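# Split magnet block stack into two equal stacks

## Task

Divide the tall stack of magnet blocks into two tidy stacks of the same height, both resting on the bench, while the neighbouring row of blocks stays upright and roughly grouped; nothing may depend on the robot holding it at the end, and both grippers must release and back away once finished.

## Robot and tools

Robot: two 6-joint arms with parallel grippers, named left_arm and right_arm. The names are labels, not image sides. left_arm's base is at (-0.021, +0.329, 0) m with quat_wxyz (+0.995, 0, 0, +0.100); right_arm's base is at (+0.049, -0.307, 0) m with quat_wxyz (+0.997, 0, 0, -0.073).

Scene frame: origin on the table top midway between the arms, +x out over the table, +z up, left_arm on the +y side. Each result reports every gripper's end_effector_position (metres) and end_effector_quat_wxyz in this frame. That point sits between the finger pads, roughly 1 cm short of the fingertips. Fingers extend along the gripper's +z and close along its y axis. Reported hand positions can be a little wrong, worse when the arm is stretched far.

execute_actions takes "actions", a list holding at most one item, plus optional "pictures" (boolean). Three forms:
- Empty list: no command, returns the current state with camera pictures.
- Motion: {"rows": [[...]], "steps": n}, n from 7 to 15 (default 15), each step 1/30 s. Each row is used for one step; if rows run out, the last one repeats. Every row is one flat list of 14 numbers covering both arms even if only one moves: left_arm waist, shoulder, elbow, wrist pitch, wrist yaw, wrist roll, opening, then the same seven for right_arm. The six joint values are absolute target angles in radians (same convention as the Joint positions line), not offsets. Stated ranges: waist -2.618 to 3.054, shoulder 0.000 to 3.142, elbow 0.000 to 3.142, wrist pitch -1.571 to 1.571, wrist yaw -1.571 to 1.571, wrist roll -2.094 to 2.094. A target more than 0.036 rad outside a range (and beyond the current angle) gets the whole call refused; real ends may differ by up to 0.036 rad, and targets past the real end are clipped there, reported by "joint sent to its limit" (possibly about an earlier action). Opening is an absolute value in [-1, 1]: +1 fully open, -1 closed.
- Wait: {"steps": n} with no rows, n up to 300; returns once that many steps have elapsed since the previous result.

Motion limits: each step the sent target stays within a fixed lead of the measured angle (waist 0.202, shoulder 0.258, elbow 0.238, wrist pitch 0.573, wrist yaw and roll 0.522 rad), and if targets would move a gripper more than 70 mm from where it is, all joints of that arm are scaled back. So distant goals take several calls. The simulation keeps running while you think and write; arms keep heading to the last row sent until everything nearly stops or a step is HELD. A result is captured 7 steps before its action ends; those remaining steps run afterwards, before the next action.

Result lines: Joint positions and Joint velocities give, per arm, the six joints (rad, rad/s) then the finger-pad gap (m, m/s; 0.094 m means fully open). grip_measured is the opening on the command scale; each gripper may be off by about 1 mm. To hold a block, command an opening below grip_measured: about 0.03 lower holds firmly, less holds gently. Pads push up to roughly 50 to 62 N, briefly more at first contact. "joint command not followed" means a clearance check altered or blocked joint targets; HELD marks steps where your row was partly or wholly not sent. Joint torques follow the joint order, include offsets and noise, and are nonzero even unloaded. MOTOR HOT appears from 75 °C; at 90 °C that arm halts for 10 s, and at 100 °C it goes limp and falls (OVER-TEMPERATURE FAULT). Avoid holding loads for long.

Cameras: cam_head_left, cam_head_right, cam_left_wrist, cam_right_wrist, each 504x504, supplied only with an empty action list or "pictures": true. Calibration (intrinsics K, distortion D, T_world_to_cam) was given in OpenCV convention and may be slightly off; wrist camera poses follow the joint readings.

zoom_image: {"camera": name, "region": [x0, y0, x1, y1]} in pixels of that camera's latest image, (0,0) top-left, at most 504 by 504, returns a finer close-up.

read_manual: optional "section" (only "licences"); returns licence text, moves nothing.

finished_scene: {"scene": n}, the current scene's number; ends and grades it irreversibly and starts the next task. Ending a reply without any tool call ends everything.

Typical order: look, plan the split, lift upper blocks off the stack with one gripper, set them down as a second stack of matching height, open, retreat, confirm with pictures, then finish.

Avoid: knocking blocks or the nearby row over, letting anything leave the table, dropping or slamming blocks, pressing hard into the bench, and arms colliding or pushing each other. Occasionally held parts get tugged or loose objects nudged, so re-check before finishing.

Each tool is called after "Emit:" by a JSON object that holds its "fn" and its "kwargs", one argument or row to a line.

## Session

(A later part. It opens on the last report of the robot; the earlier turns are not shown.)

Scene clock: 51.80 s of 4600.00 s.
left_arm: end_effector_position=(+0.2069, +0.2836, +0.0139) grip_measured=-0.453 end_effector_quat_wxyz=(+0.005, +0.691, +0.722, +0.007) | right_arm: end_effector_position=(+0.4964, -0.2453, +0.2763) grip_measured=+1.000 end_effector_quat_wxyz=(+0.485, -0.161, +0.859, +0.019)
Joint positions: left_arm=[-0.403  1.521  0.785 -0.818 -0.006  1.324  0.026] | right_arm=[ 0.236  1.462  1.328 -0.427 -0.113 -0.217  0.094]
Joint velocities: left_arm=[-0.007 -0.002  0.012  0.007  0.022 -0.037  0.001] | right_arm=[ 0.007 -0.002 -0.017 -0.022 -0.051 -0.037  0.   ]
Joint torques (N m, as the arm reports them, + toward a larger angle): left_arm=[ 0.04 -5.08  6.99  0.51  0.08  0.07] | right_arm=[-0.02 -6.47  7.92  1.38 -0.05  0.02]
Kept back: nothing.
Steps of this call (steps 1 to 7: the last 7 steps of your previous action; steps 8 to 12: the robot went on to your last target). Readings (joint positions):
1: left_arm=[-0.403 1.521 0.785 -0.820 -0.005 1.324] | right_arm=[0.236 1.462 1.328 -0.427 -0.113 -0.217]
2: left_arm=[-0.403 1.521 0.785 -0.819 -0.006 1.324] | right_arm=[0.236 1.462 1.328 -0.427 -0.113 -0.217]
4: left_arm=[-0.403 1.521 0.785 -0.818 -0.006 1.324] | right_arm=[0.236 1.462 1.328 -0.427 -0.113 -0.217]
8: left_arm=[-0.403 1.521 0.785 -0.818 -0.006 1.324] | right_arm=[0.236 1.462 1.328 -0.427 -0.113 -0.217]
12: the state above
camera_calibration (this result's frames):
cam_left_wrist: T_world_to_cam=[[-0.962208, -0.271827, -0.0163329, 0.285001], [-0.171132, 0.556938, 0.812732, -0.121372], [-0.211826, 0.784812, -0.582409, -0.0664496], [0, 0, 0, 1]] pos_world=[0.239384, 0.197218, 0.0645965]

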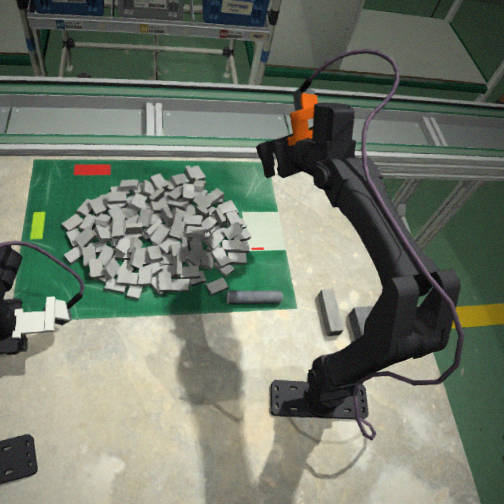

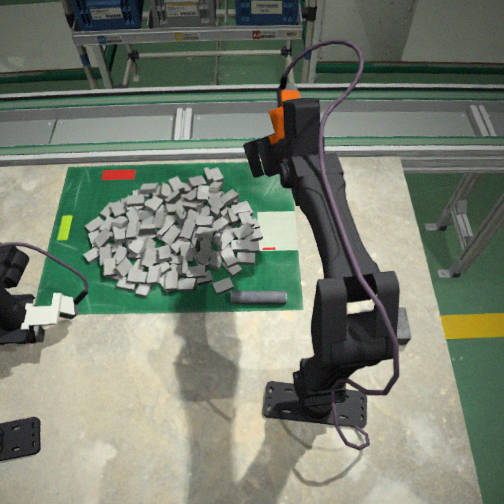

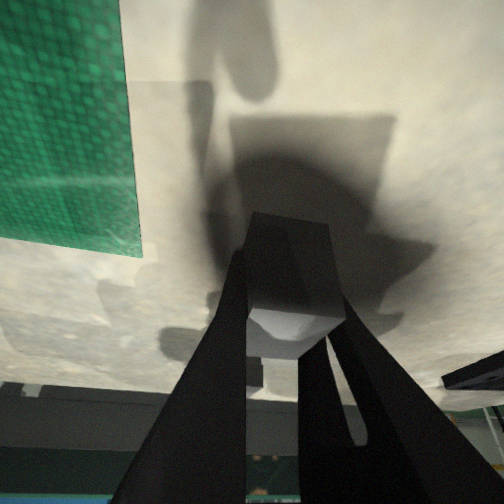

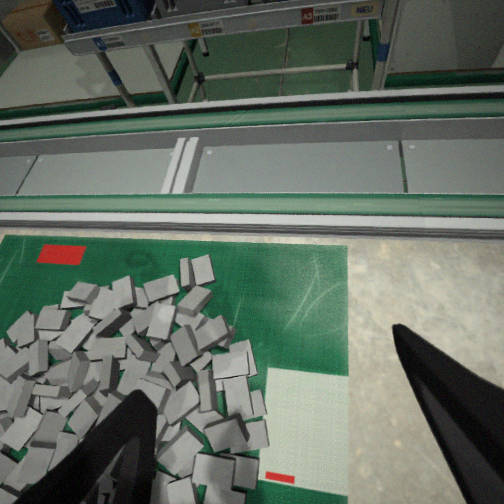

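Emit:
{"fn": "execute_actions", "kwargs": {
  "actions": [
    {"rows": [
[-0.403,1.512,0.795,-0.818,0.0,1.330,-0.465, 0.236,1.462,1.328,-0.427,-0.113,-0.217,1],
[-0.403,1.512,0.795,-0.820,0.0,1.330,-0.445, 0.236,1.462,1.328,-0.427,-0.113,-0.217,1],
[-0.403,1.512,0.795,-0.822,0.0,1.330,-0.41, 0.236,1.462,1.328,-0.427,-0.113,-0.217,1],
[-0.403,1.512,0.795,-0.825,0.0,1.330,-0.33, 0.236,1.462,1.328,-0.427,-0.113,-0.217,1],
[-0.403,1.512,0.795,-0.828,0.0,1.334,-0.22, 0.236,1.462,1.328,-0.427,-0.113,-0.217,1],
[-0.403,1.512,0.795,-0.831,0.0,1.344,-0.10, 0.236,1.462,1.328,-0.427,-0.113,-0.217,1],
[-0.399,1.512,0.795,-0.834,0.0,1.360,0.02, 0.236,1.462,1.328,-0.427,-0.113,-0.217,1],
[-0.389,1.512,0.795,-0.837,0.0,1.380,0.12, 0.236,1.462,1.328,-0.427,-0.113,-0.217,1],
[-0.373,1.512,0.795,-0.840,0.0,1.405,0.18, 0.236,1.462,1.328,-0.427,-0.113,-0.217,1],
[-0.351,1.512,0.795,-0.840,0.0,1.433,0.20, 0.236,1.462,1.328,-0.427,-0.113,-0.217,1],
[-0.326,1.512,0.795,-0.840,0.0,1.464,0.20, 0.236,1.462,1.328,-0.427,-0.113,-0.217,1],
[-0.297,1.512,0.795,-0.840,0.0,1.496,0.20, 0.236,1.462,1.328,-0.427,-0.113,-0.217,1],
[-0.265,1.512,0.795,-0.840,0.0,1.530,0.20, 0.236,1.462,1.328,-0.427,-0.113,-0.217,1],
[-0.232,1.512,0.795,-0.840,0.0,1.563,0.20, 0.236,1.462,1.328,-0.427,-0.113,-0.217,1],
[-0.198,1.512,0.795,-0.840,0.0,1.595,0.20, 0.236,1.462,1.328,-0.427,-0.113,-0.217,1]
], "steps": 15}
  ]
}}

Emit:
{"fn": "execute_actions", "kwargs": {
  "actions": [
    {"rows": [
[-0.164,1.512,0.795,-0.840,0.0,1.626,0.20, 0.236,1.462,1.328,-0.427,-0.113,-0.217,1],
[-0.131,1.512,0.795,-0.840,0.0,1.654,0.20, 0.236,1.462,1.328,-0.427,-0.113,-0.217,1],
[-0.099,1.512,0.795,-0.840,0.0,1.679,0.20, 0.236,1.462,1.328,-0.427,-0.113,-0.217,1],
[-0.070,1.512,0.795,-0.840,0.0,1.699,0.20, 0.236,1.462,1.328,-0.427,-0.113,-0.217,1],
[-0.045,1.512,0.795,-0.840,0.0,1.715,0.20, 0.236,1.462,1.328,-0.427,-0.113,-0.217,1],
[-0.023,1.512,0.795,-0.840,0.0,1.725,0.20, 0.236,1.462,1.328,-0.427,-0.113,-0.217,1],
[-0.007,1.512,0.795,-0.840,0.0,1.729,0.20, 0.236,1.462,1.328,-0.427,-0.113,-0.217,1],
[0.003,1.512,0.795,-0.840,0.0,1.729,0.20, 0.236,1.462,1.328,-0.427,-0.113,-0.217,1],
[0.007,1.512,0.795,-0.840,0.0,1.729,0.20, 0.236,1.462,1.328,-0.427,-0.113,-0.217,1],
[0.007,1.512,0.795,-0.840,0.0,1.729,0.17, 0.236,1.462,1.328,-0.427,-0.113,-0.217,1],
[0.007,1.512,0.795,-0.840,0.0,1.729,0.12, 0.236,1.462,1.328,-0.427,-0.113,-0.217,1],
[0.007,1.512,0.795,-0.840,0.0,1.729,0.06, 0.236,1.462,1.328,-0.427,-0.113,-0.217,1],
[0.007,1.512,0.795,-0.840,0.0,1.729,0.0, 0.236,1.462,1.328,-0.427,-0.113,-0.217,1],
[0.007,1.512,0.795,-0.840,0.0,1.729,-0.06, 0.236,1.462,1.328,-0.427,-0.113,-0.217,1],
[0.007,1.512,0.795,-0.840,0.0,1.729,-0.12, 0.236,1.462,1.328,-0.427,-0.113,-0.217,1]
], "steps": 15}
  ]
}}

Emit:
{"fn": "execute_actions", "kwargs": {
  "actions": [
    {"rows": [
[0.007,1.512,0.795,-0.840,0.0,1.729,-0.17, 0.236,1.462,1.328,-0.427,-0.113,-0.217,1],
[0.007,1.512,0.795,-0.840,0.0,1.729,-0.21, 0.236,1.462,1.328,-0.427,-0.113,-0.217,1],
[0.007,1.512,0.795,-0.840,0.0,1.729,-0.25, 0.236,1.462,1.328,-0.427,-0.113,-0.217,1],
[0.007,1.512,0.795,-0.840,0.0,1.729,-0.28, 0.236,1.462,1.328,-0.427,-0.113,-0.217,1],
[0.007,1.512,0.795,-0.840,0.0,1.729,-0.305, 0.236,1.462,1.328,-0.427,-0.113,-0.217,1],
[0.007,1.512,0.795,-0.840,0.0,1.729,-0.33, 0.236,1.462,1.328,-0.427,-0.113,-0.217,1],
[0.007,1.512,0.795,-0.840,0.0,1.729,-0.35, 0.236,1.462,1.328,-0.427,-0.113,-0.217,1],
[0.007,1.512,0.795,-0.840,0.0,1.729,-0.37, 0.236,1.462,1.328,-0.427,-0.113,-0.217,1],
[0.007,1.512,0.795,-0.840,0.0,1.729,-0.39, 0.236,1.462,1.328,-0.427,-0.113,-0.217,1],
[0.007,1.512,0.795,-0.840,0.0,1.729,-0.405, 0.236,1.462,1.328,-0.427,-0.113,-0.217,1],
[0.007,1.512,0.795,-0.840,0.0,1.729,-0.42, 0.236,1.462,1.328,-0.427,-0.113,-0.217,1],
[0.007,1.512,0.795,-0.840,0.0,1.729,-0.435, 0.236,1.462,1.328,-0.427,-0.113,-0.217,1],
[0.007,1.512,0.795,-0.840,0.0,1.729,-0.45, 0.236,1.462,1.328,-0.427,-0.113,-0.217,1],
[0.007,1.512,0.795,-0.840,0.0,1.729,-0.462, 0.236,1.462,1.328,-0.427,-0.113,-0.217,1],
[0.007,1.512,0.795,-0.840,0.0,1.729,-0.475, 0.236,1.462,1.328,-0.427,-0.113,-0.217,1]
], "steps": 15}
  ]
}}

Emit:
{"fn": "execute_actions", "kwargs": {
  "actions": [
    {"steps": 12}
  ],
  "pictures": true
}}

Scene clock: 55.40 s of 4600.00 s.
left_arm: end_effector_position=(+0.2069, +0.2838, +0.0139) grip_measured=+0.070 end_effector_quat_wxyz=(+0.005, +0.697, +0.717, +0.007) | right_arm: end_effector_position=(+0.4964, -0.2453, +0.2763) grip_measured=+1.000 end_effector_quat_wxyz=(+0.485, -0.161, +0.859, +0.019)
Joint positions: left_arm=[-0.402  1.521  0.785 -0.819 -0.006  1.34   0.05 ] | right_arm=[ 0.236  1.462  1.328 -0.427 -0.113 -0.217  0.094]
Joint velocities: left_arm=[ 0.032 -0.007  0.002 -0.022 -0.007  0.3    0.097] | right_arm=[-0.007 -0.022 -0.002 -0.022 -0.022  0.022  0.   ]
Joint torques (N m, as the arm reports them, + toward a larger angle): left_arm=[ 1.11 -5.15  6.98  0.31  0.08  0.09] | right_arm=[-0.09 -6.45  7.95  1.37 -0.04  0.02]
Steps of this call (steps 1 to 15: the robot went on to your last target; steps 16 to 90: nothing new was sent; then 0.33 s passed at rest; steps 91 to 98: the first 8 steps of this action). Readings (joint positions):
91: left_arm=[-0.403 1.521 0.785 -0.818 -0.006 1.324] | right_arm=[0.236 1.462 1.328 -0.427 -0.113 -0.217]
92: left_arm=[-0.403 1.521 0.785 -0.818 -0.006 1.324] | right_arm=[0.236 1.462 1.328 -0.427 -0.113 -0.217]
94: left_arm=[-0.403 1.521 0.785 -0.818 -0.006 1.324] | right_arm=[0.236 1.462 1.328 -0.427 -0.113 -0.217]
98: the state above

Scene clock: 55.90 s of 4600.00 s.
left_arm: end_effector_position=(+0.2063, +0.3719, +0.0139) grip_measured=+0.197 end_effector_quat_wxyz=(-0.000, +0.677, +0.736, +0.008) | right_arm: end_effector_position=(+0.4964, -0.2453, +0.2763) grip_measured=+1.000 end_effector_quat_wxyz=(+0.485, -0.161, +0.859, +0.019)
Joint positions: left_arm=[-0.024  1.521  0.785 -0.822 -0.011  1.665  0.056] | right_arm=[ 0.236  1.462  1.328 -0.427 -0.113 -0.217  0.094]
Joint velocities: left_arm=[ 0.505  0.007 -0.002  0.037 -0.007  0.432 -0.001] | right_arm=[-0.012 -0.002  0.007 -0.007 -0.066  0.022  0.   ]
Joint torques (N m, as the arm reports them, + toward a larger angle): left_arm=[-0.21 -5.01  6.95  0.24  0.17  0.08] | right_arm=[-0.01 -6.51  7.91  1.39 -0.04  0.03]
Steps of this call (steps 1 to 7: the last 7 steps of your previous action; steps 8 to 15: the first 8 steps of this action). Readings (joint positions):
8: left_arm=[-0.227 1.521 0.785 -0.822 -0.005 1.506] | right_arm=[0.236 1.462 1.328 -0.427 -0.113 -0.217]
9: left_arm=[-0.193 1.521 0.785 -0.822 -0.006 1.534] | right_arm=[0.236 1.462 1.328 -0.427 -0.113 -0.217]
11: left_arm=[-0.125 1.521 0.785 -0.822 -0.008 1.586] | right_arm=[0.236 1.462 1.328 -0.427 -0.113 -0.217]
15: the state above

Scene clock: 56.40 s of 4600.00 s.
left_arm: end_effector_position=(+0.2050, +0.3780, +0.0139) grip_measured=-0.359 end_effector_quat_wxyz=(-0.001, +0.689, +0.725, +0.009) | right_arm: end_effector_position=(+0.4964, -0.2453, +0.2763) grip_measured=+1.000 end_effector_quat_wxyz=(+0.485, -0.161, +0.859, +0.019)
Joint positions: left_arm=[ 0.002  1.521  0.785 -0.822 -0.012  1.721  0.03 ] | right_arm=[ 0.236  1.462  1.328 -0.427 -0.113 -0.217  0.094]
Joint velocities: left_arm=[ 0.002  0.002 -0.032 -0.007  0.007 -0.007 -0.017] | right_arm=[ 0.012  0.002 -0.002 -0.051 -0.037  0.095  0.   ]
Joint torques (N m, as the arm reports them, + toward a larger angle): left_arm=[ 0.49 -5.08  6.91  0.28  0.14  0.06] | right_arm=[-0.01 -6.54  7.91  1.39 -0.03  0.02]
Steps of this call (steps 1 to 7: the last 7 steps of your previous action; steps 8 to 15: the first 8 steps of this action). Readings (joint positions):
8: left_arm=[0.002 1.521 0.785 -0.822 -0.012 1.713] | right_arm=[0.236 1.462 1.328 -0.427 -0.113 -0.217]
9: left_arm=[0.002 1.521 0.785 -0.822 -0.012 1.715] | right_arm=[0.236 1.462 1.328 -0.427 -0.113 -0.217]
11: left_arm=[0.002 1.521 0.785 -0.822 -0.012 1.718] | right_arm=[0.236 1.462 1.328 -0.427 -0.113 -0.217]
15: the state above

Scene clock: 56.80 s of 4600.00 s.
left_arm: end_effector_position=(+0.2049, +0.3780, +0.0139) grip_measured=-0.452 end_effector_quat_wxyz=(-0.001, +0.689, +0.725, +0.008) | right_arm: end_effector_position=(+0.4964, -0.2453, +0.2763) grip_measured=+1.000 end_effector_quat_wxyz=(+0.485, -0.161, +0.859, +0.019)
Joint positions: left_arm=[ 0.002  1.521  0.785 -0.823 -0.012  1.722  0.026] | right_arm=[ 0.236  1.462  1.328 -0.427 -0.113 -0.217  0.094]
Joint velocities: left_arm=[ 0.012 -0.002  0.002  0.007 -0.022 -0.022 -0.002] | right_arm=[-0.007 -0.002  0.002  0.007  0.037 -0.007  0.   ]
Joint torques (N m, as the arm reports them, + toward a larger angle): left_arm=[ 0.44 -5.07  7.    0.29  0.14  0.07] | right_arm=[-0.04 -6.5   7.9   1.38 -0.04  0.02]
Kept back: nothing.
Steps of this call (steps 1 to 7: the last 7 steps of your previous action; steps 8 to 12: the robot went on to your last target). Readings (joint positions):
1: left_arm=[0.002 1.521 0.785 -0.822 -0.012 1.721] | right_arm=[0.236 1.462 1.328 -0.427 -0.113 -0.217]
2: left_arm=[0.002 1.521 0.785 -0.822 -0.012 1.721] | right_arm=[0.236 1.462 1.328 -0.427 -0.113 -0.217]
4: left_arm=[0.002 1.521 0.785 -0.823 -0.012 1.722] | right_arm=[0.236 1.462 1.328 -0.427 -0.113 -0.217]
8: left_arm=[0.002 1.521 0.785 -0.823 -0.012 1.722] | right_arm=[0.236 1.462 1.328 -0.427 -0.113 -0.217]
12: the state above
camera_calibration (this result's frames):
cam_left_wrist: T_world_to_cam=[[-0.960495, -0.278023, -0.0123335, 0.310681], [-0.168574, 0.545971, 0.82067, -0.170768], [-0.221432, 0.790328, -0.57127, -0.141224], [0, 0, 0, 1]] pos_world=[0.23835, 0.291224, 0.0632991]

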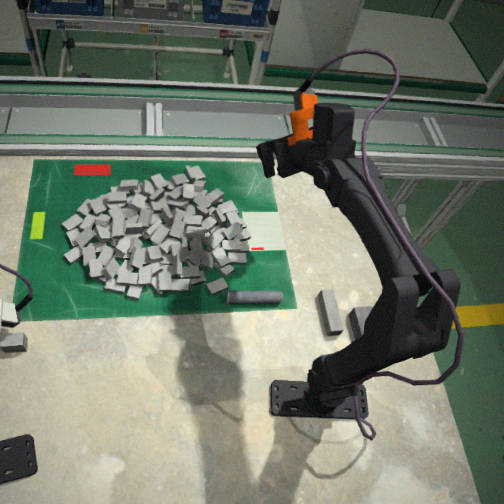

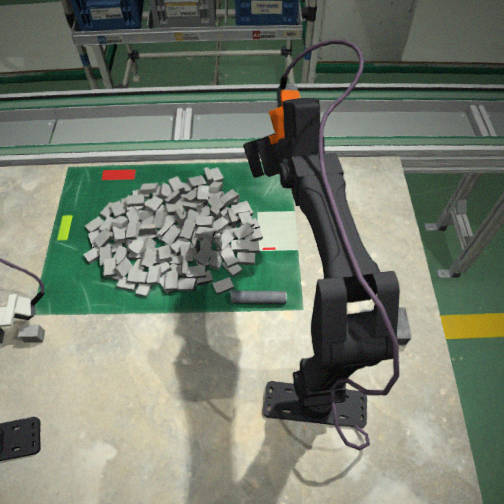

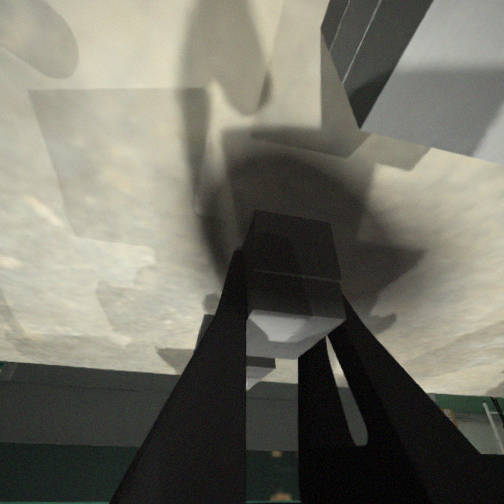

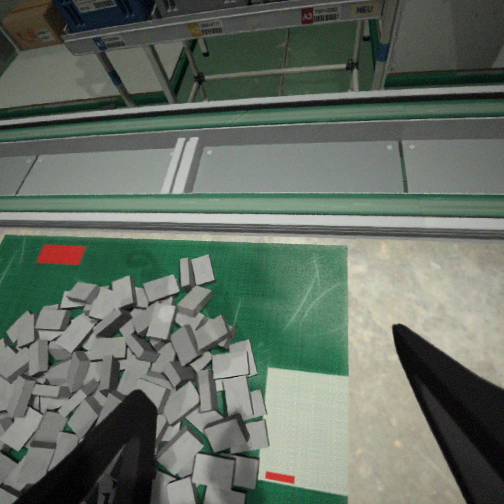

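Emit:
{"fn": "execute_actions", "kwargs": {
  "actions": [
    {"rows": [
[0.004,1.512,0.795,-0.835,0.0,1.725,-0.46, 0.236,1.462,1.328,-0.427,-0.113,-0.217,1],
[0.002,1.512,0.795,-0.830,0.0,1.722,-0.44, 0.236,1.462,1.328,-0.427,-0.113,-0.217,1],
[0.002,1.512,0.795,-0.825,0.0,1.722,-0.40, 0.236,1.462,1.328,-0.427,-0.113,-0.217,1],
[0.002,1.512,0.795,-0.825,0.002,1.722,-0.30, 0.236,1.462,1.328,-0.427,-0.113,-0.217,1],
[0.002,1.512,0.795,-0.825,0.004,1.722,-0.17, 0.236,1.462,1.328,-0.427,-0.113,-0.217,1],
[0.002,1.512,0.795,-0.825,0.006,1.722,-0.03, 0.236,1.462,1.328,-0.427,-0.113,-0.217,1],
[0.002,1.512,0.795,-0.825,0.006,1.716,0.12, 0.236,1.462,1.328,-0.427,-0.113,-0.217,1],
[0.002,1.512,0.795,-0.825,0.006,1.682,0.26, 0.236,1.462,1.328,-0.427,-0.113,-0.217,1],
[0.002,1.512,0.795,-0.825,0.006,1.599,0.36, 0.236,1.462,1.328,-0.427,-0.113,-0.217,1],
[0.002,1.512,0.795,-0.825,0.006,1.506,0.40, 0.236,1.462,1.328,-0.427,-0.113,-0.217,1],
[0.002,1.512,0.795,-0.825,0.006,1.409,0.40, 0.236,1.462,1.328,-0.427,-0.113,-0.217,1],
[0.002,1.512,0.795,-0.825,0.006,1.305,0.40, 0.236,1.462,1.328,-0.427,-0.113,-0.217,1],
[0.002,1.512,0.795,-0.825,0.006,1.200,0.40, 0.236,1.462,1.328,-0.427,-0.113,-0.217,1],
[0.002,1.512,0.795,-0.825,0.006,1.086,0.40, 0.236,1.462,1.328,-0.427,-0.113,-0.217,1],
[0.002,1.512,0.795,-0.825,0.006,0.973,0.40, 0.236,1.462,1.328,-0.427,-0.113,-0.217,1]
], "steps": 15}
  ]
}}

Emit:
{"fn": "execute_actions", "kwargs": {
  "actions": [
    {"rows": [
[0.002,1.512,0.795,-0.825,0.006,0.863,0.40, 0.236,1.462,1.328,-0.427,-0.113,-0.217,1],
[0.002,1.512,0.795,-0.825,0.006,0.753,0.40, 0.236,1.462,1.328,-0.427,-0.113,-0.217,1],
[0.002,1.512,0.795,-0.825,0.006,0.644,0.40, 0.236,1.462,1.328,-0.427,-0.113,-0.217,1],
[0.002,1.512,0.795,-0.825,0.006,0.542,0.40, 0.236,1.462,1.328,-0.427,-0.113,-0.217,1],
[0.002,1.512,0.795,-0.825,0.006,0.444,0.40, 0.236,1.462,1.328,-0.427,-0.113,-0.217,1],
[0.002,1.512,0.795,-0.825,0.006,0.351,0.40, 0.236,1.462,1.328,-0.427,-0.113,-0.217,1],
[0.002,1.512,0.795,-0.825,0.006,0.269,0.40, 0.236,1.462,1.328,-0.427,-0.113,-0.217,1],
[0.002,1.512,0.795,-0.825,0.006,0.195,0.40, 0.236,1.462,1.328,-0.427,-0.113,-0.217,1],
[0.002,1.512,0.795,-0.825,0.006,0.130,0.40, 0.236,1.462,1.328,-0.427,-0.113,-0.217,1],
[0.002,1.512,0.795,-0.825,0.006,0.080,0.40, 0.236,1.462,1.328,-0.427,-0.113,-0.217,1],
[0.002,1.512,0.795,-0.825,0.006,0.047,0.40, 0.236,1.462,1.328,-0.427,-0.113,-0.217,1],
[0.002,1.512,0.795,-0.825,0.006,0.023,0.40, 0.236,1.462,1.328,-0.427,-0.113,-0.217,1],
[0.002,1.512,0.795,-0.825,0.006,0.018,0.38, 0.236,1.462,1.328,-0.427,-0.113,-0.217,1],
[0.002,1.512,0.795,-0.825,0.006,0.029,0.34, 0.236,1.462,1.328,-0.427,-0.113,-0.217,1],
[0.002,1.512,0.795,-0.825,0.006,0.062,0.29, 0.236,1.462,1.328,-0.427,-0.113,-0.217,1]
], "steps": 15}
  ]
}}

Emit:
{"fn": "execute_actions", "kwargs": {
  "actions": [
    {"rows": [
[0.002,1.512,0.795,-0.825,0.006,0.114,0.23, 0.236,1.462,1.328,-0.427,-0.113,-0.217,1],
[0.002,1.512,0.795,-0.825,0.006,0.148,0.17, 0.236,1.462,1.328,-0.427,-0.113,-0.217,1],
[0.002,1.512,0.795,-0.825,0.006,0.148,0.11, 0.236,1.462,1.328,-0.427,-0.113,-0.217,1],
[0.002,1.512,0.795,-0.825,0.006,0.148,0.06, 0.236,1.462,1.328,-0.427,-0.113,-0.217,1],
[0.002,1.512,0.795,-0.825,0.006,0.148,0.02, 0.236,1.462,1.328,-0.427,-0.113,-0.217,1],
[0.002,1.512,0.795,-0.825,0.006,0.148,-0.01, 0.236,1.462,1.328,-0.427,-0.113,-0.217,1],
[0.002,1.512,0.795,-0.825,0.006,0.148,-0.03, 0.236,1.462,1.328,-0.427,-0.113,-0.217,1],
[0.002,1.512,0.795,-0.825,0.006,0.148,-0.05, 0.236,1.462,1.328,-0.427,-0.113,-0.217,1],
[0.002,1.512,0.795,-0.825,0.006,0.148,-0.07, 0.236,1.462,1.328,-0.427,-0.113,-0.217,1],
[0.002,1.512,0.795,-0.825,0.006,0.148,-0.085, 0.236,1.462,1.328,-0.427,-0.113,-0.217,1],
[0.002,1.512,0.795,-0.825,0.006,0.148,-0.10, 0.236,1.462,1.328,-0.427,-0.113,-0.217,1],
[0.002,1.512,0.795,-0.825,0.006,0.148,-0.115, 0.236,1.462,1.328,-0.427,-0.113,-0.217,1],
[0.002,1.512,0.795,-0.825,0.006,0.148,-0.13, 0.236,1.462,1.328,-0.427,-0.113,-0.217,1],
[0.002,1.512,0.795,-0.825,0.006,0.148,-0.142, 0.236,1.462,1.328,-0.427,-0.113,-0.217,1],
[0.002,1.512,0.795,-0.825,0.006,0.148,-0.155, 0.236,1.462,1.328,-0.427,-0.113,-0.217,1]
], "steps": 15}
  ]
}}

Emit:
{"fn": "execute_actions", "kwargs": {
  "actions": [
    {"rows": [
[0.002,1.512,0.795,-0.825,0.006,0.148,-0.155, 0.236,1.462,1.328,-0.427,-0.113,-0.217,1],
[0.002,1.512,0.795,-0.825,0.006,0.148,-0.155, 0.236,1.462,1.328,-0.427,-0.113,-0.217,1],
[0.002,1.512,0.795,-0.825,0.006,0.148,-0.155, 0.236,1.462,1.328,-0.427,-0.113,-0.217,1],
[0.002,1.512,0.795,-0.825,0.003,0.150,-0.14, 0.236,1.462,1.328,-0.427,-0.113,-0.217,1],
[0.002,1.512,0.795,-0.825,0.0,0.150,-0.122, 0.236,1.462,1.328,-0.427,-0.113,-0.217,1],
[0.002,1.512,0.795,-0.825,0.0,0.150,-0.09, 0.236,1.462,1.328,-0.427,-0.113,-0.217,1],
[0.002,1.512,0.795,-0.825,0.0,0.150,-0.02, 0.236,1.462,1.328,-0.427,-0.113,-0.217,1],
[0.002,1.512,0.797,-0.825,0.0,0.150,0.08, 0.236,1.462,1.328,-0.427,-0.113,-0.217,1],
[0.002,1.509,0.800,-0.827,0.0,0.150,0.18, 0.236,1.462,1.328,-0.427,-0.113,-0.217,1],
[0.002,1.501,0.804,-0.833,0.0,0.150,0.26, 0.236,1.462,1.328,-0.427,-0.113,-0.217,1],
[0.002,1.487,0.811,-0.842,0.0,0.150,0.30, 0.236,1.462,1.328,-0.427,-0.113,-0.217,1],
[0.002,1.470,0.820,-0.854,0.0,0.150,0.30, 0.236,1.462,1.328,-0.427,-0.113,-0.217,1],
[0.002,1.448,0.832,-0.868,0.0,0.150,0.30, 0.236,1.462,1.328,-0.427,-0.113,-0.217,1],
[0.002,1.423,0.847,-0.885,0.0,0.150,0.30, 0.236,1.462,1.328,-0.427,-0.113,-0.217,1],
[0.002,1.394,0.863,-0.904,0.0,0.150,0.30, 0.236,1.462,1.328,-0.427,-0.113,-0.217,1]
], "steps": 15}
  ]
}}

Emit:
{"fn": "execute_actions", "kwargs": {
  "actions": [
    {"rows": [
[0.002,1.364,0.881,-0.925,0.0,0.150,0.30, 0.236,1.462,1.328,-0.427,-0.113,-0.217,1],
[0.002,1.331,0.899,-0.947,0.0,0.150,0.30, 0.236,1.462,1.328,-0.427,-0.113,-0.217,1],
[0.002,1.297,0.919,-0.970,0.0,0.150,0.30, 0.236,1.462,1.328,-0.427,-0.113,-0.217,1],
[0.002,1.260,0.940,-0.994,0.0,0.150,0.35, 0.236,1.462,1.328,-0.427,-0.113,-0.217,1],
[0.002,1.220,0.963,-1.020,0.0,0.150,0.42, 0.236,1.462,1.328,-0.427,-0.113,-0.217,1],
[0.002,1.180,0.986,-1.047,0.0,0.150,0.50, 0.236,1.462,1.328,-0.427,-0.113,-0.217,1],
[0.002,1.141,1.009,-1.074,0.0,0.150,0.58, 0.236,1.462,1.328,-0.427,-0.113,-0.217,1],
[0.002,1.103,1.031,-1.100,0.0,0.150,0.66, 0.236,1.462,1.328,-0.427,-0.113,-0.217,1],
[0.002,1.067,1.052,-1.124,0.0,0.150,0.74, 0.236,1.462,1.328,-0.427,-0.113,-0.217,1],
[0.002,1.034,1.071,-1.146,0.0,0.150,0.82, 0.236,1.462,1.328,-0.427,-0.113,-0.217,1],
[0.002,1.004,1.088,-1.167,0.0,0.150,0.89, 0.236,1.462,1.328,-0.427,-0.113,-0.217,1],
[0.002,0.979,1.102,-1.184,0.0,0.150,0.95, 0.236,1.462,1.328,-0.427,-0.113,-0.217,1],
[0.002,0.960,1.113,-1.197,0.0,0.150,1.0, 0.236,1.462,1.328,-0.427,-0.113,-0.217,1],
[0.002,0.946,1.121,-1.206,0.0,0.150,1.0, 0.236,1.462,1.328,-0.427,-0.113,-0.217,1],
[0.002,0.940,1.125,-1.210,0.0,0.150,1.0, 0.236,1.462,1.328,-0.427,-0.113,-0.217,1]
], "steps": 15}
  ]
}}

Emit:
{"fn": "execute_actions", "kwargs": {
  "actions": [
    {"steps": 16}
  ],
  "pictures": true
}}

Scene clock: 63.27 s of 4600.00 s.
left_arm: end_effector_position=(+0.2050, +0.3779, +0.0139) grip_measured=+0.189 end_effector_quat_wxyz=(-0.001, +0.687, +0.727, +0.008) | right_arm: end_effector_position=(+0.4964, -0.2453, +0.2763) grip_measured=+1.000 end_effector_quat_wxyz=(+0.485, -0.161, +0.859, +0.019)
Joint positions: left_arm=[ 0.002  1.521  0.785 -0.823 -0.012  1.717  0.056] | right_arm=[ 0.236  1.462  1.328 -0.427 -0.113 -0.217  0.094]
Joint velocities: left_arm=[ 0.017 -0.017 -0.007  0.022  0.022 -0.198  0.137] | right_arm=[-0.007  0.012  0.007 -0.051 -0.051 -0.022  0.   ]
Joint torques (N m, as the arm reports them, + toward a larger angle): left_arm=[ 0.16 -4.97  6.9   0.43  0.22 -0.05] | right_arm=[-0.07 -6.49  7.92  1.38 -0.04  0.04]
Steps of this call (steps 1 to 15: the robot went on to your last target; steps 16 to 90: nothing new was sent; then 3.20 s passed at rest; steps 91 to 98: the first 8 steps of this action). Readings (joint positions):
91: left_arm=[0.002 1.521 0.785 -0.823 -0.012 1.722] | right_arm=[0.236 1.462 1.328 -0.427 -0.113 -0.217]
92: left_arm=[0.002 1.521 0.785 -0.823 -0.012 1.722] | right_arm=[0.236 1.462 1.328 -0.427 -0.113 -0.217]
94: left_arm=[0.002 1.521 0.785 -0.823 -0.012 1.722] | right_arm=[0.236 1.462 1.328 -0.427 -0.113 -0.217]
98: the state above

Scene clock: 63.77 s of 4600.00 s.
left_arm: end_effector_position=(+0.2051, +0.3770, +0.0139) grip_measured=+0.398 end_effector_quat_wxyz=(+0.004, +0.185, +0.983, +0.005) | right_arm: end_effector_position=(+0.4964, -0.2453, +0.2763) grip_measured=+1.000 end_effector_quat_wxyz=(+0.485, -0.161, +0.859, +0.019)
Joint positions: left_arm=[ 0.002  1.521  0.785 -0.823 -0.007  0.574  0.066] | right_arm=[ 0.236  1.462  1.328 -0.427 -0.113 -0.217  0.094]
Joint velocities: left_arm=[ 0.007 -0.002 -0.002 -0.037 -0.007 -2.527 -0.   ] | right_arm=[ 0.007 -0.017 -0.007 -0.022  0.022  0.007  0.   ]
Joint torques (N m, as the arm reports them, + toward a larger angle): left_arm=[ 0.13 -5.    7.05  0.41  0.13  0.01] | right_arm=[-0.03 -6.46  7.89  1.39 -0.03  0.03]
Steps of this call (steps 1 to 7: the last 7 steps of your previous action; steps 8 to 15: the first 8 steps of this action). Readings (joint positions):
8: left_arm=[0.002 1.521 0.785 -0.823 -0.010 1.242] | right_arm=[0.236 1.462 1.328 -0.427 -0.113 -0.217]
9: left_arm=[0.002 1.521 0.785 -0.823 -0.010 1.149] | right_arm=[0.236 1.462 1.328 -0.427 -0.113 -0.217]
11: left_arm=[0.002 1.521 0.785 -0.823 -0.009 0.954] | right_arm=[0.236 1.462 1.328 -0.427 -0.113 -0.217]
15: the state above

Scene clock: 64.27 s of 4600.00 s.
left_arm: end_effector_position=(+0.2054, +0.3758, +0.0139) grip_measured=-0.039 end_effector_quat_wxyz=(+0.006, -0.026, +1.000, +0.001) | right_arm: end_effector_position=(+0.4964, -0.2453, +0.2763) grip_measured=+1.000 end_effector_quat_wxyz=(+0.485, -0.161, +0.859, +0.019)
Joint positions: left_arm=[ 0.002  1.521  0.785 -0.823  0.     0.15   0.045] | right_arm=[ 0.236  1.462  1.328 -0.427 -0.113 -0.217  0.094]
Joint velocities: left_arm=[-0.027  0.002  0.012  0.007  0.022 -0.037 -0.018] | right_arm=[ 0.012 -0.027 -0.007  0.037 -0.007  0.037  0.   ]
Joint torques (N m, as the arm reports them, + toward a larger angle): left_arm=[ 0.03 -5.08  7.02  0.46  0.07 -0.05] | right_arm=[-0.07 -6.44  7.88  1.39 -0.04  0.01]
Steps of this call (steps 1 to 7: the last 7 steps of your previous action; steps 8 to 15: the first 8 steps of this action). Readings (joint positions):
8: left_arm=[0.002 1.521 0.785 -0.823 -0.002 0.151] | right_arm=[0.236 1.462 1.328 -0.427 -0.113 -0.217]
9: left_arm=[0.002 1.521 0.785 -0.823 -0.002 0.150] | right_arm=[0.236 1.462 1.328 -0.427 -0.113 -0.217]
11: left_arm=[0.002 1.521 0.785 -0.823 -0.001 0.150] | right_arm=[0.236 1.462 1.328 -0.427 -0.113 -0.217]
15: the state above

Scene clock: 64.77 s of 4600.00 s.
left_arm: end_effector_position=(+0.2055, +0.3751, +0.0139) grip_measured=+0.036 end_effector_quat_wxyz=(+0.006, -0.026, +1.000, -0.001) | right_arm: end_effector_position=(+0.4964, -0.2453, +0.2763) grip_measured=+1.000 end_effector_quat_wxyz=(+0.485, -0.161, +0.859, +0.019)
Joint positions: left_arm=[ 0.002  1.521  0.785 -0.823  0.004  0.15   0.049] | right_arm=[ 0.236  1.462  1.328 -0.427 -0.113 -0.217  0.094]
Joint velocities: left_arm=[ 0.007  0.012 -0.017 -0.051 -0.007 -0.007  0.083] | right_arm=[-0.012 -0.007  0.012 -0.066 -0.022 -0.037  0.   ]
Joint torques (N m, as the arm reports them, + toward a larger angle): left_arm=[ 0.05 -5.17  7.23  0.45 -0.03  0.01] | right_arm=[-0.04 -6.47  7.93  1.35 -0.03  0.02]
Steps of this call (steps 1 to 7: the last 7 steps of your previous action; steps 8 to 15: the first 8 steps of this action). Readings (joint positions):
8: left_arm=[0.002 1.521 0.785 -0.823 0.004 0.150] | right_arm=[0.236 1.462 1.328 -0.427 -0.113 -0.217]
9: left_arm=[0.002 1.521 0.785 -0.823 0.004 0.150] | right_arm=[0.236 1.462 1.328 -0.427 -0.113 -0.217]
11: left_arm=[0.002 1.521 0.785 -0.823 0.004 0.150] | right_arm=[0.236 1.462 1.328 -0.427 -0.113 -0.217]
15: the state above

Scene clock: 65.27 s of 4600.00 s.
left_arm: end_effector_position=(+0.2342, +0.3810, +0.1346) grip_measured=+0.622 end_effector_quat_wxyz=(+0.174, -0.025, +0.984, +0.029) | right_arm: end_effector_position=(+0.4964, -0.2453, +0.2763) grip_measured=+1.000 end_effector_quat_wxyz=(+0.485, -0.161, +0.859, +0.019)
Joint positions: left_arm=[ 0.002  1.192  0.967 -0.991  0.004  0.15   0.076] | right_arm=[ 0.236  1.462  1.328 -0.427 -0.113 -0.217  0.094]
Joint velocities: left_arm=[ 0.027 -1.15   0.711 -0.681 -0.037  0.007  0.071] | right_arm=[-0.027 -0.002  0.007  0.037  0.007  0.037  0.   ]
Joint torques (N m, as the arm reports them, + toward a larger angle): left_arm=[ 0.07 -4.23  9.33  0.91 -0.03  0.  ] | right_arm=[-0.11 -6.49  7.94  1.38 -0.03  0.04]
Steps of this call (steps 1 to 7: the last 7 steps of your previous action; steps 8 to 15: the first 8 steps of this action). Readings (joint positions):
8: left_arm=[0.002 1.446 0.812 -0.875 0.004 0.150] | right_arm=[0.236 1.462 1.328 -0.427 -0.113 -0.217]
9: left_arm=[0.002 1.417 0.829 -0.891 0.004 0.150] | right_arm=[0.236 1.462 1.328 -0.427 -0.113 -0.217]
11: left_arm=[0.002 1.349 0.870 -0.921 0.004 0.150] | right_arm=[0.236 1.462 1.328 -0.427 -0.113 -0.217]
15: the state above

Scene clock: 65.80 s of 4600.00 s.
left_arm: end_effector_position=(+0.1980, +0.3736, +0.2189) grip_measured=+1.000 end_effector_quat_wxyz=(+0.263, -0.024, +0.963, +0.045) | right_arm: end_effector_position=(+0.4964, -0.2453, +0.2763) grip_measured=+1.000 end_effector_quat_wxyz=(+0.485, -0.161, +0.859, +0.019)
Joint positions: left_arm=[ 0.002  0.941  1.109 -1.198  0.004  0.15   0.094] | right_arm=[ 0.236  1.462  1.328 -0.427 -0.113 -0.217  0.094]
Joint velocities: left_arm=[-0.007  0.002 -0.022 -0.066  0.066 -0.022  0.   ] | right_arm=[-0.007  0.012  0.017 -0.022 -0.007  0.007  0.   ]
Joint torques (N m, as the arm reports them, + toward a larger angle): left_arm=[ 0.   -0.45  8.52  1.54 -0.03 -0.01] | right_arm=[-0.04 -6.55  7.88  1.37 -0.02  0.02]
Kept back: nothing.
Steps of this call (steps 1 to 7: the last 7 steps of your previous action; steps 8 to 16: the robot went on to your last target). Readings (joint positions):
1: left_arm=[0.002 1.152 0.991 -1.011 0.004 0.150] | right_arm=[0.236 1.462 1.328 -0.427 -0.113 -0.217]
2: left_arm=[0.002 1.112 1.014 -1.031 0.004 0.150] | right_arm=[0.236 1.462 1.328 -0.427 -0.113 -0.217]
4: left_arm=[0.002 1.040 1.056 -1.072 0.004 0.150] | right_arm=[0.236 1.462 1.328 -0.427 -0.113 -0.217]
8: left_arm=[0.002 0.949 1.105 -1.140 0.004 0.150] | right_arm=[0.236 1.462 1.328 -0.427 -0.113 -0.217]
16: the state above
camera_calibration (this result's frames):
cam_left_wrist: T_world_to_cam=[[0.265279, -0.963061, 0.0462732, 0.305692], [-0.888083, -0.225376, 0.400643, 0.184745], [-0.375415, -0.147377, -0.915065, 0.433876], [0, 0, 0, 1]] pos_world=[0.245858, 0.39998, 0.308862]

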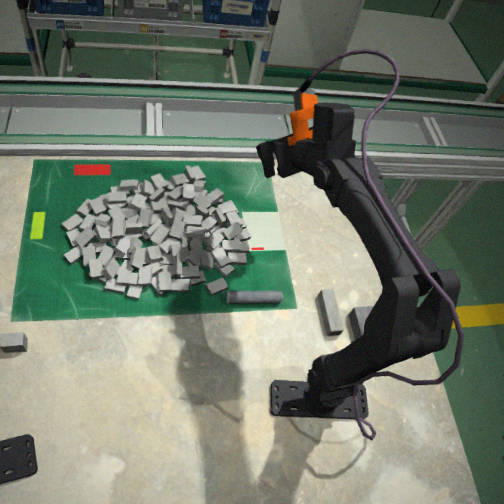

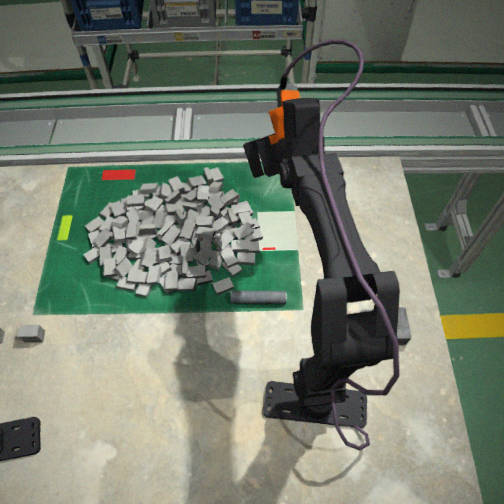

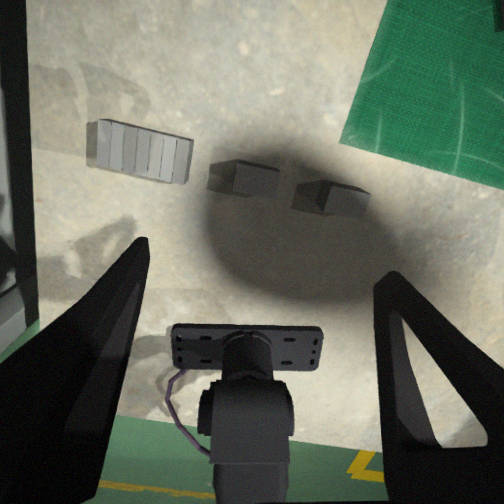

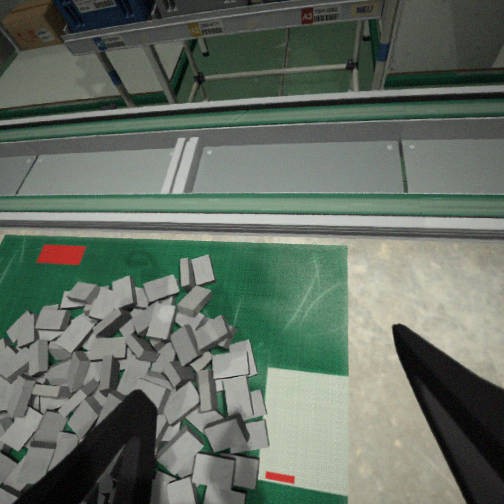

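Emit:
{"fn": "zoom_image", "kwargs": {
  "camera": "cam_left_wrist",
  "region": [70, 100, 390, 240]
}}

Region (70, 100, 390, 240) of cam_left_wrist's 504x504 image, scaled by 1.575, with more detail than that image has; it fills the top 220 rows of this view, and the rest is white.

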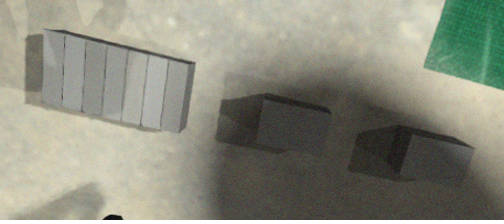

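Both stacks are neat with three blocks each, the row is intact, and the arm is clear.

Emit:
{"fn": "finished_scene", "kwargs": {
  "scene": 1
}}

The scene is finished: the task was done.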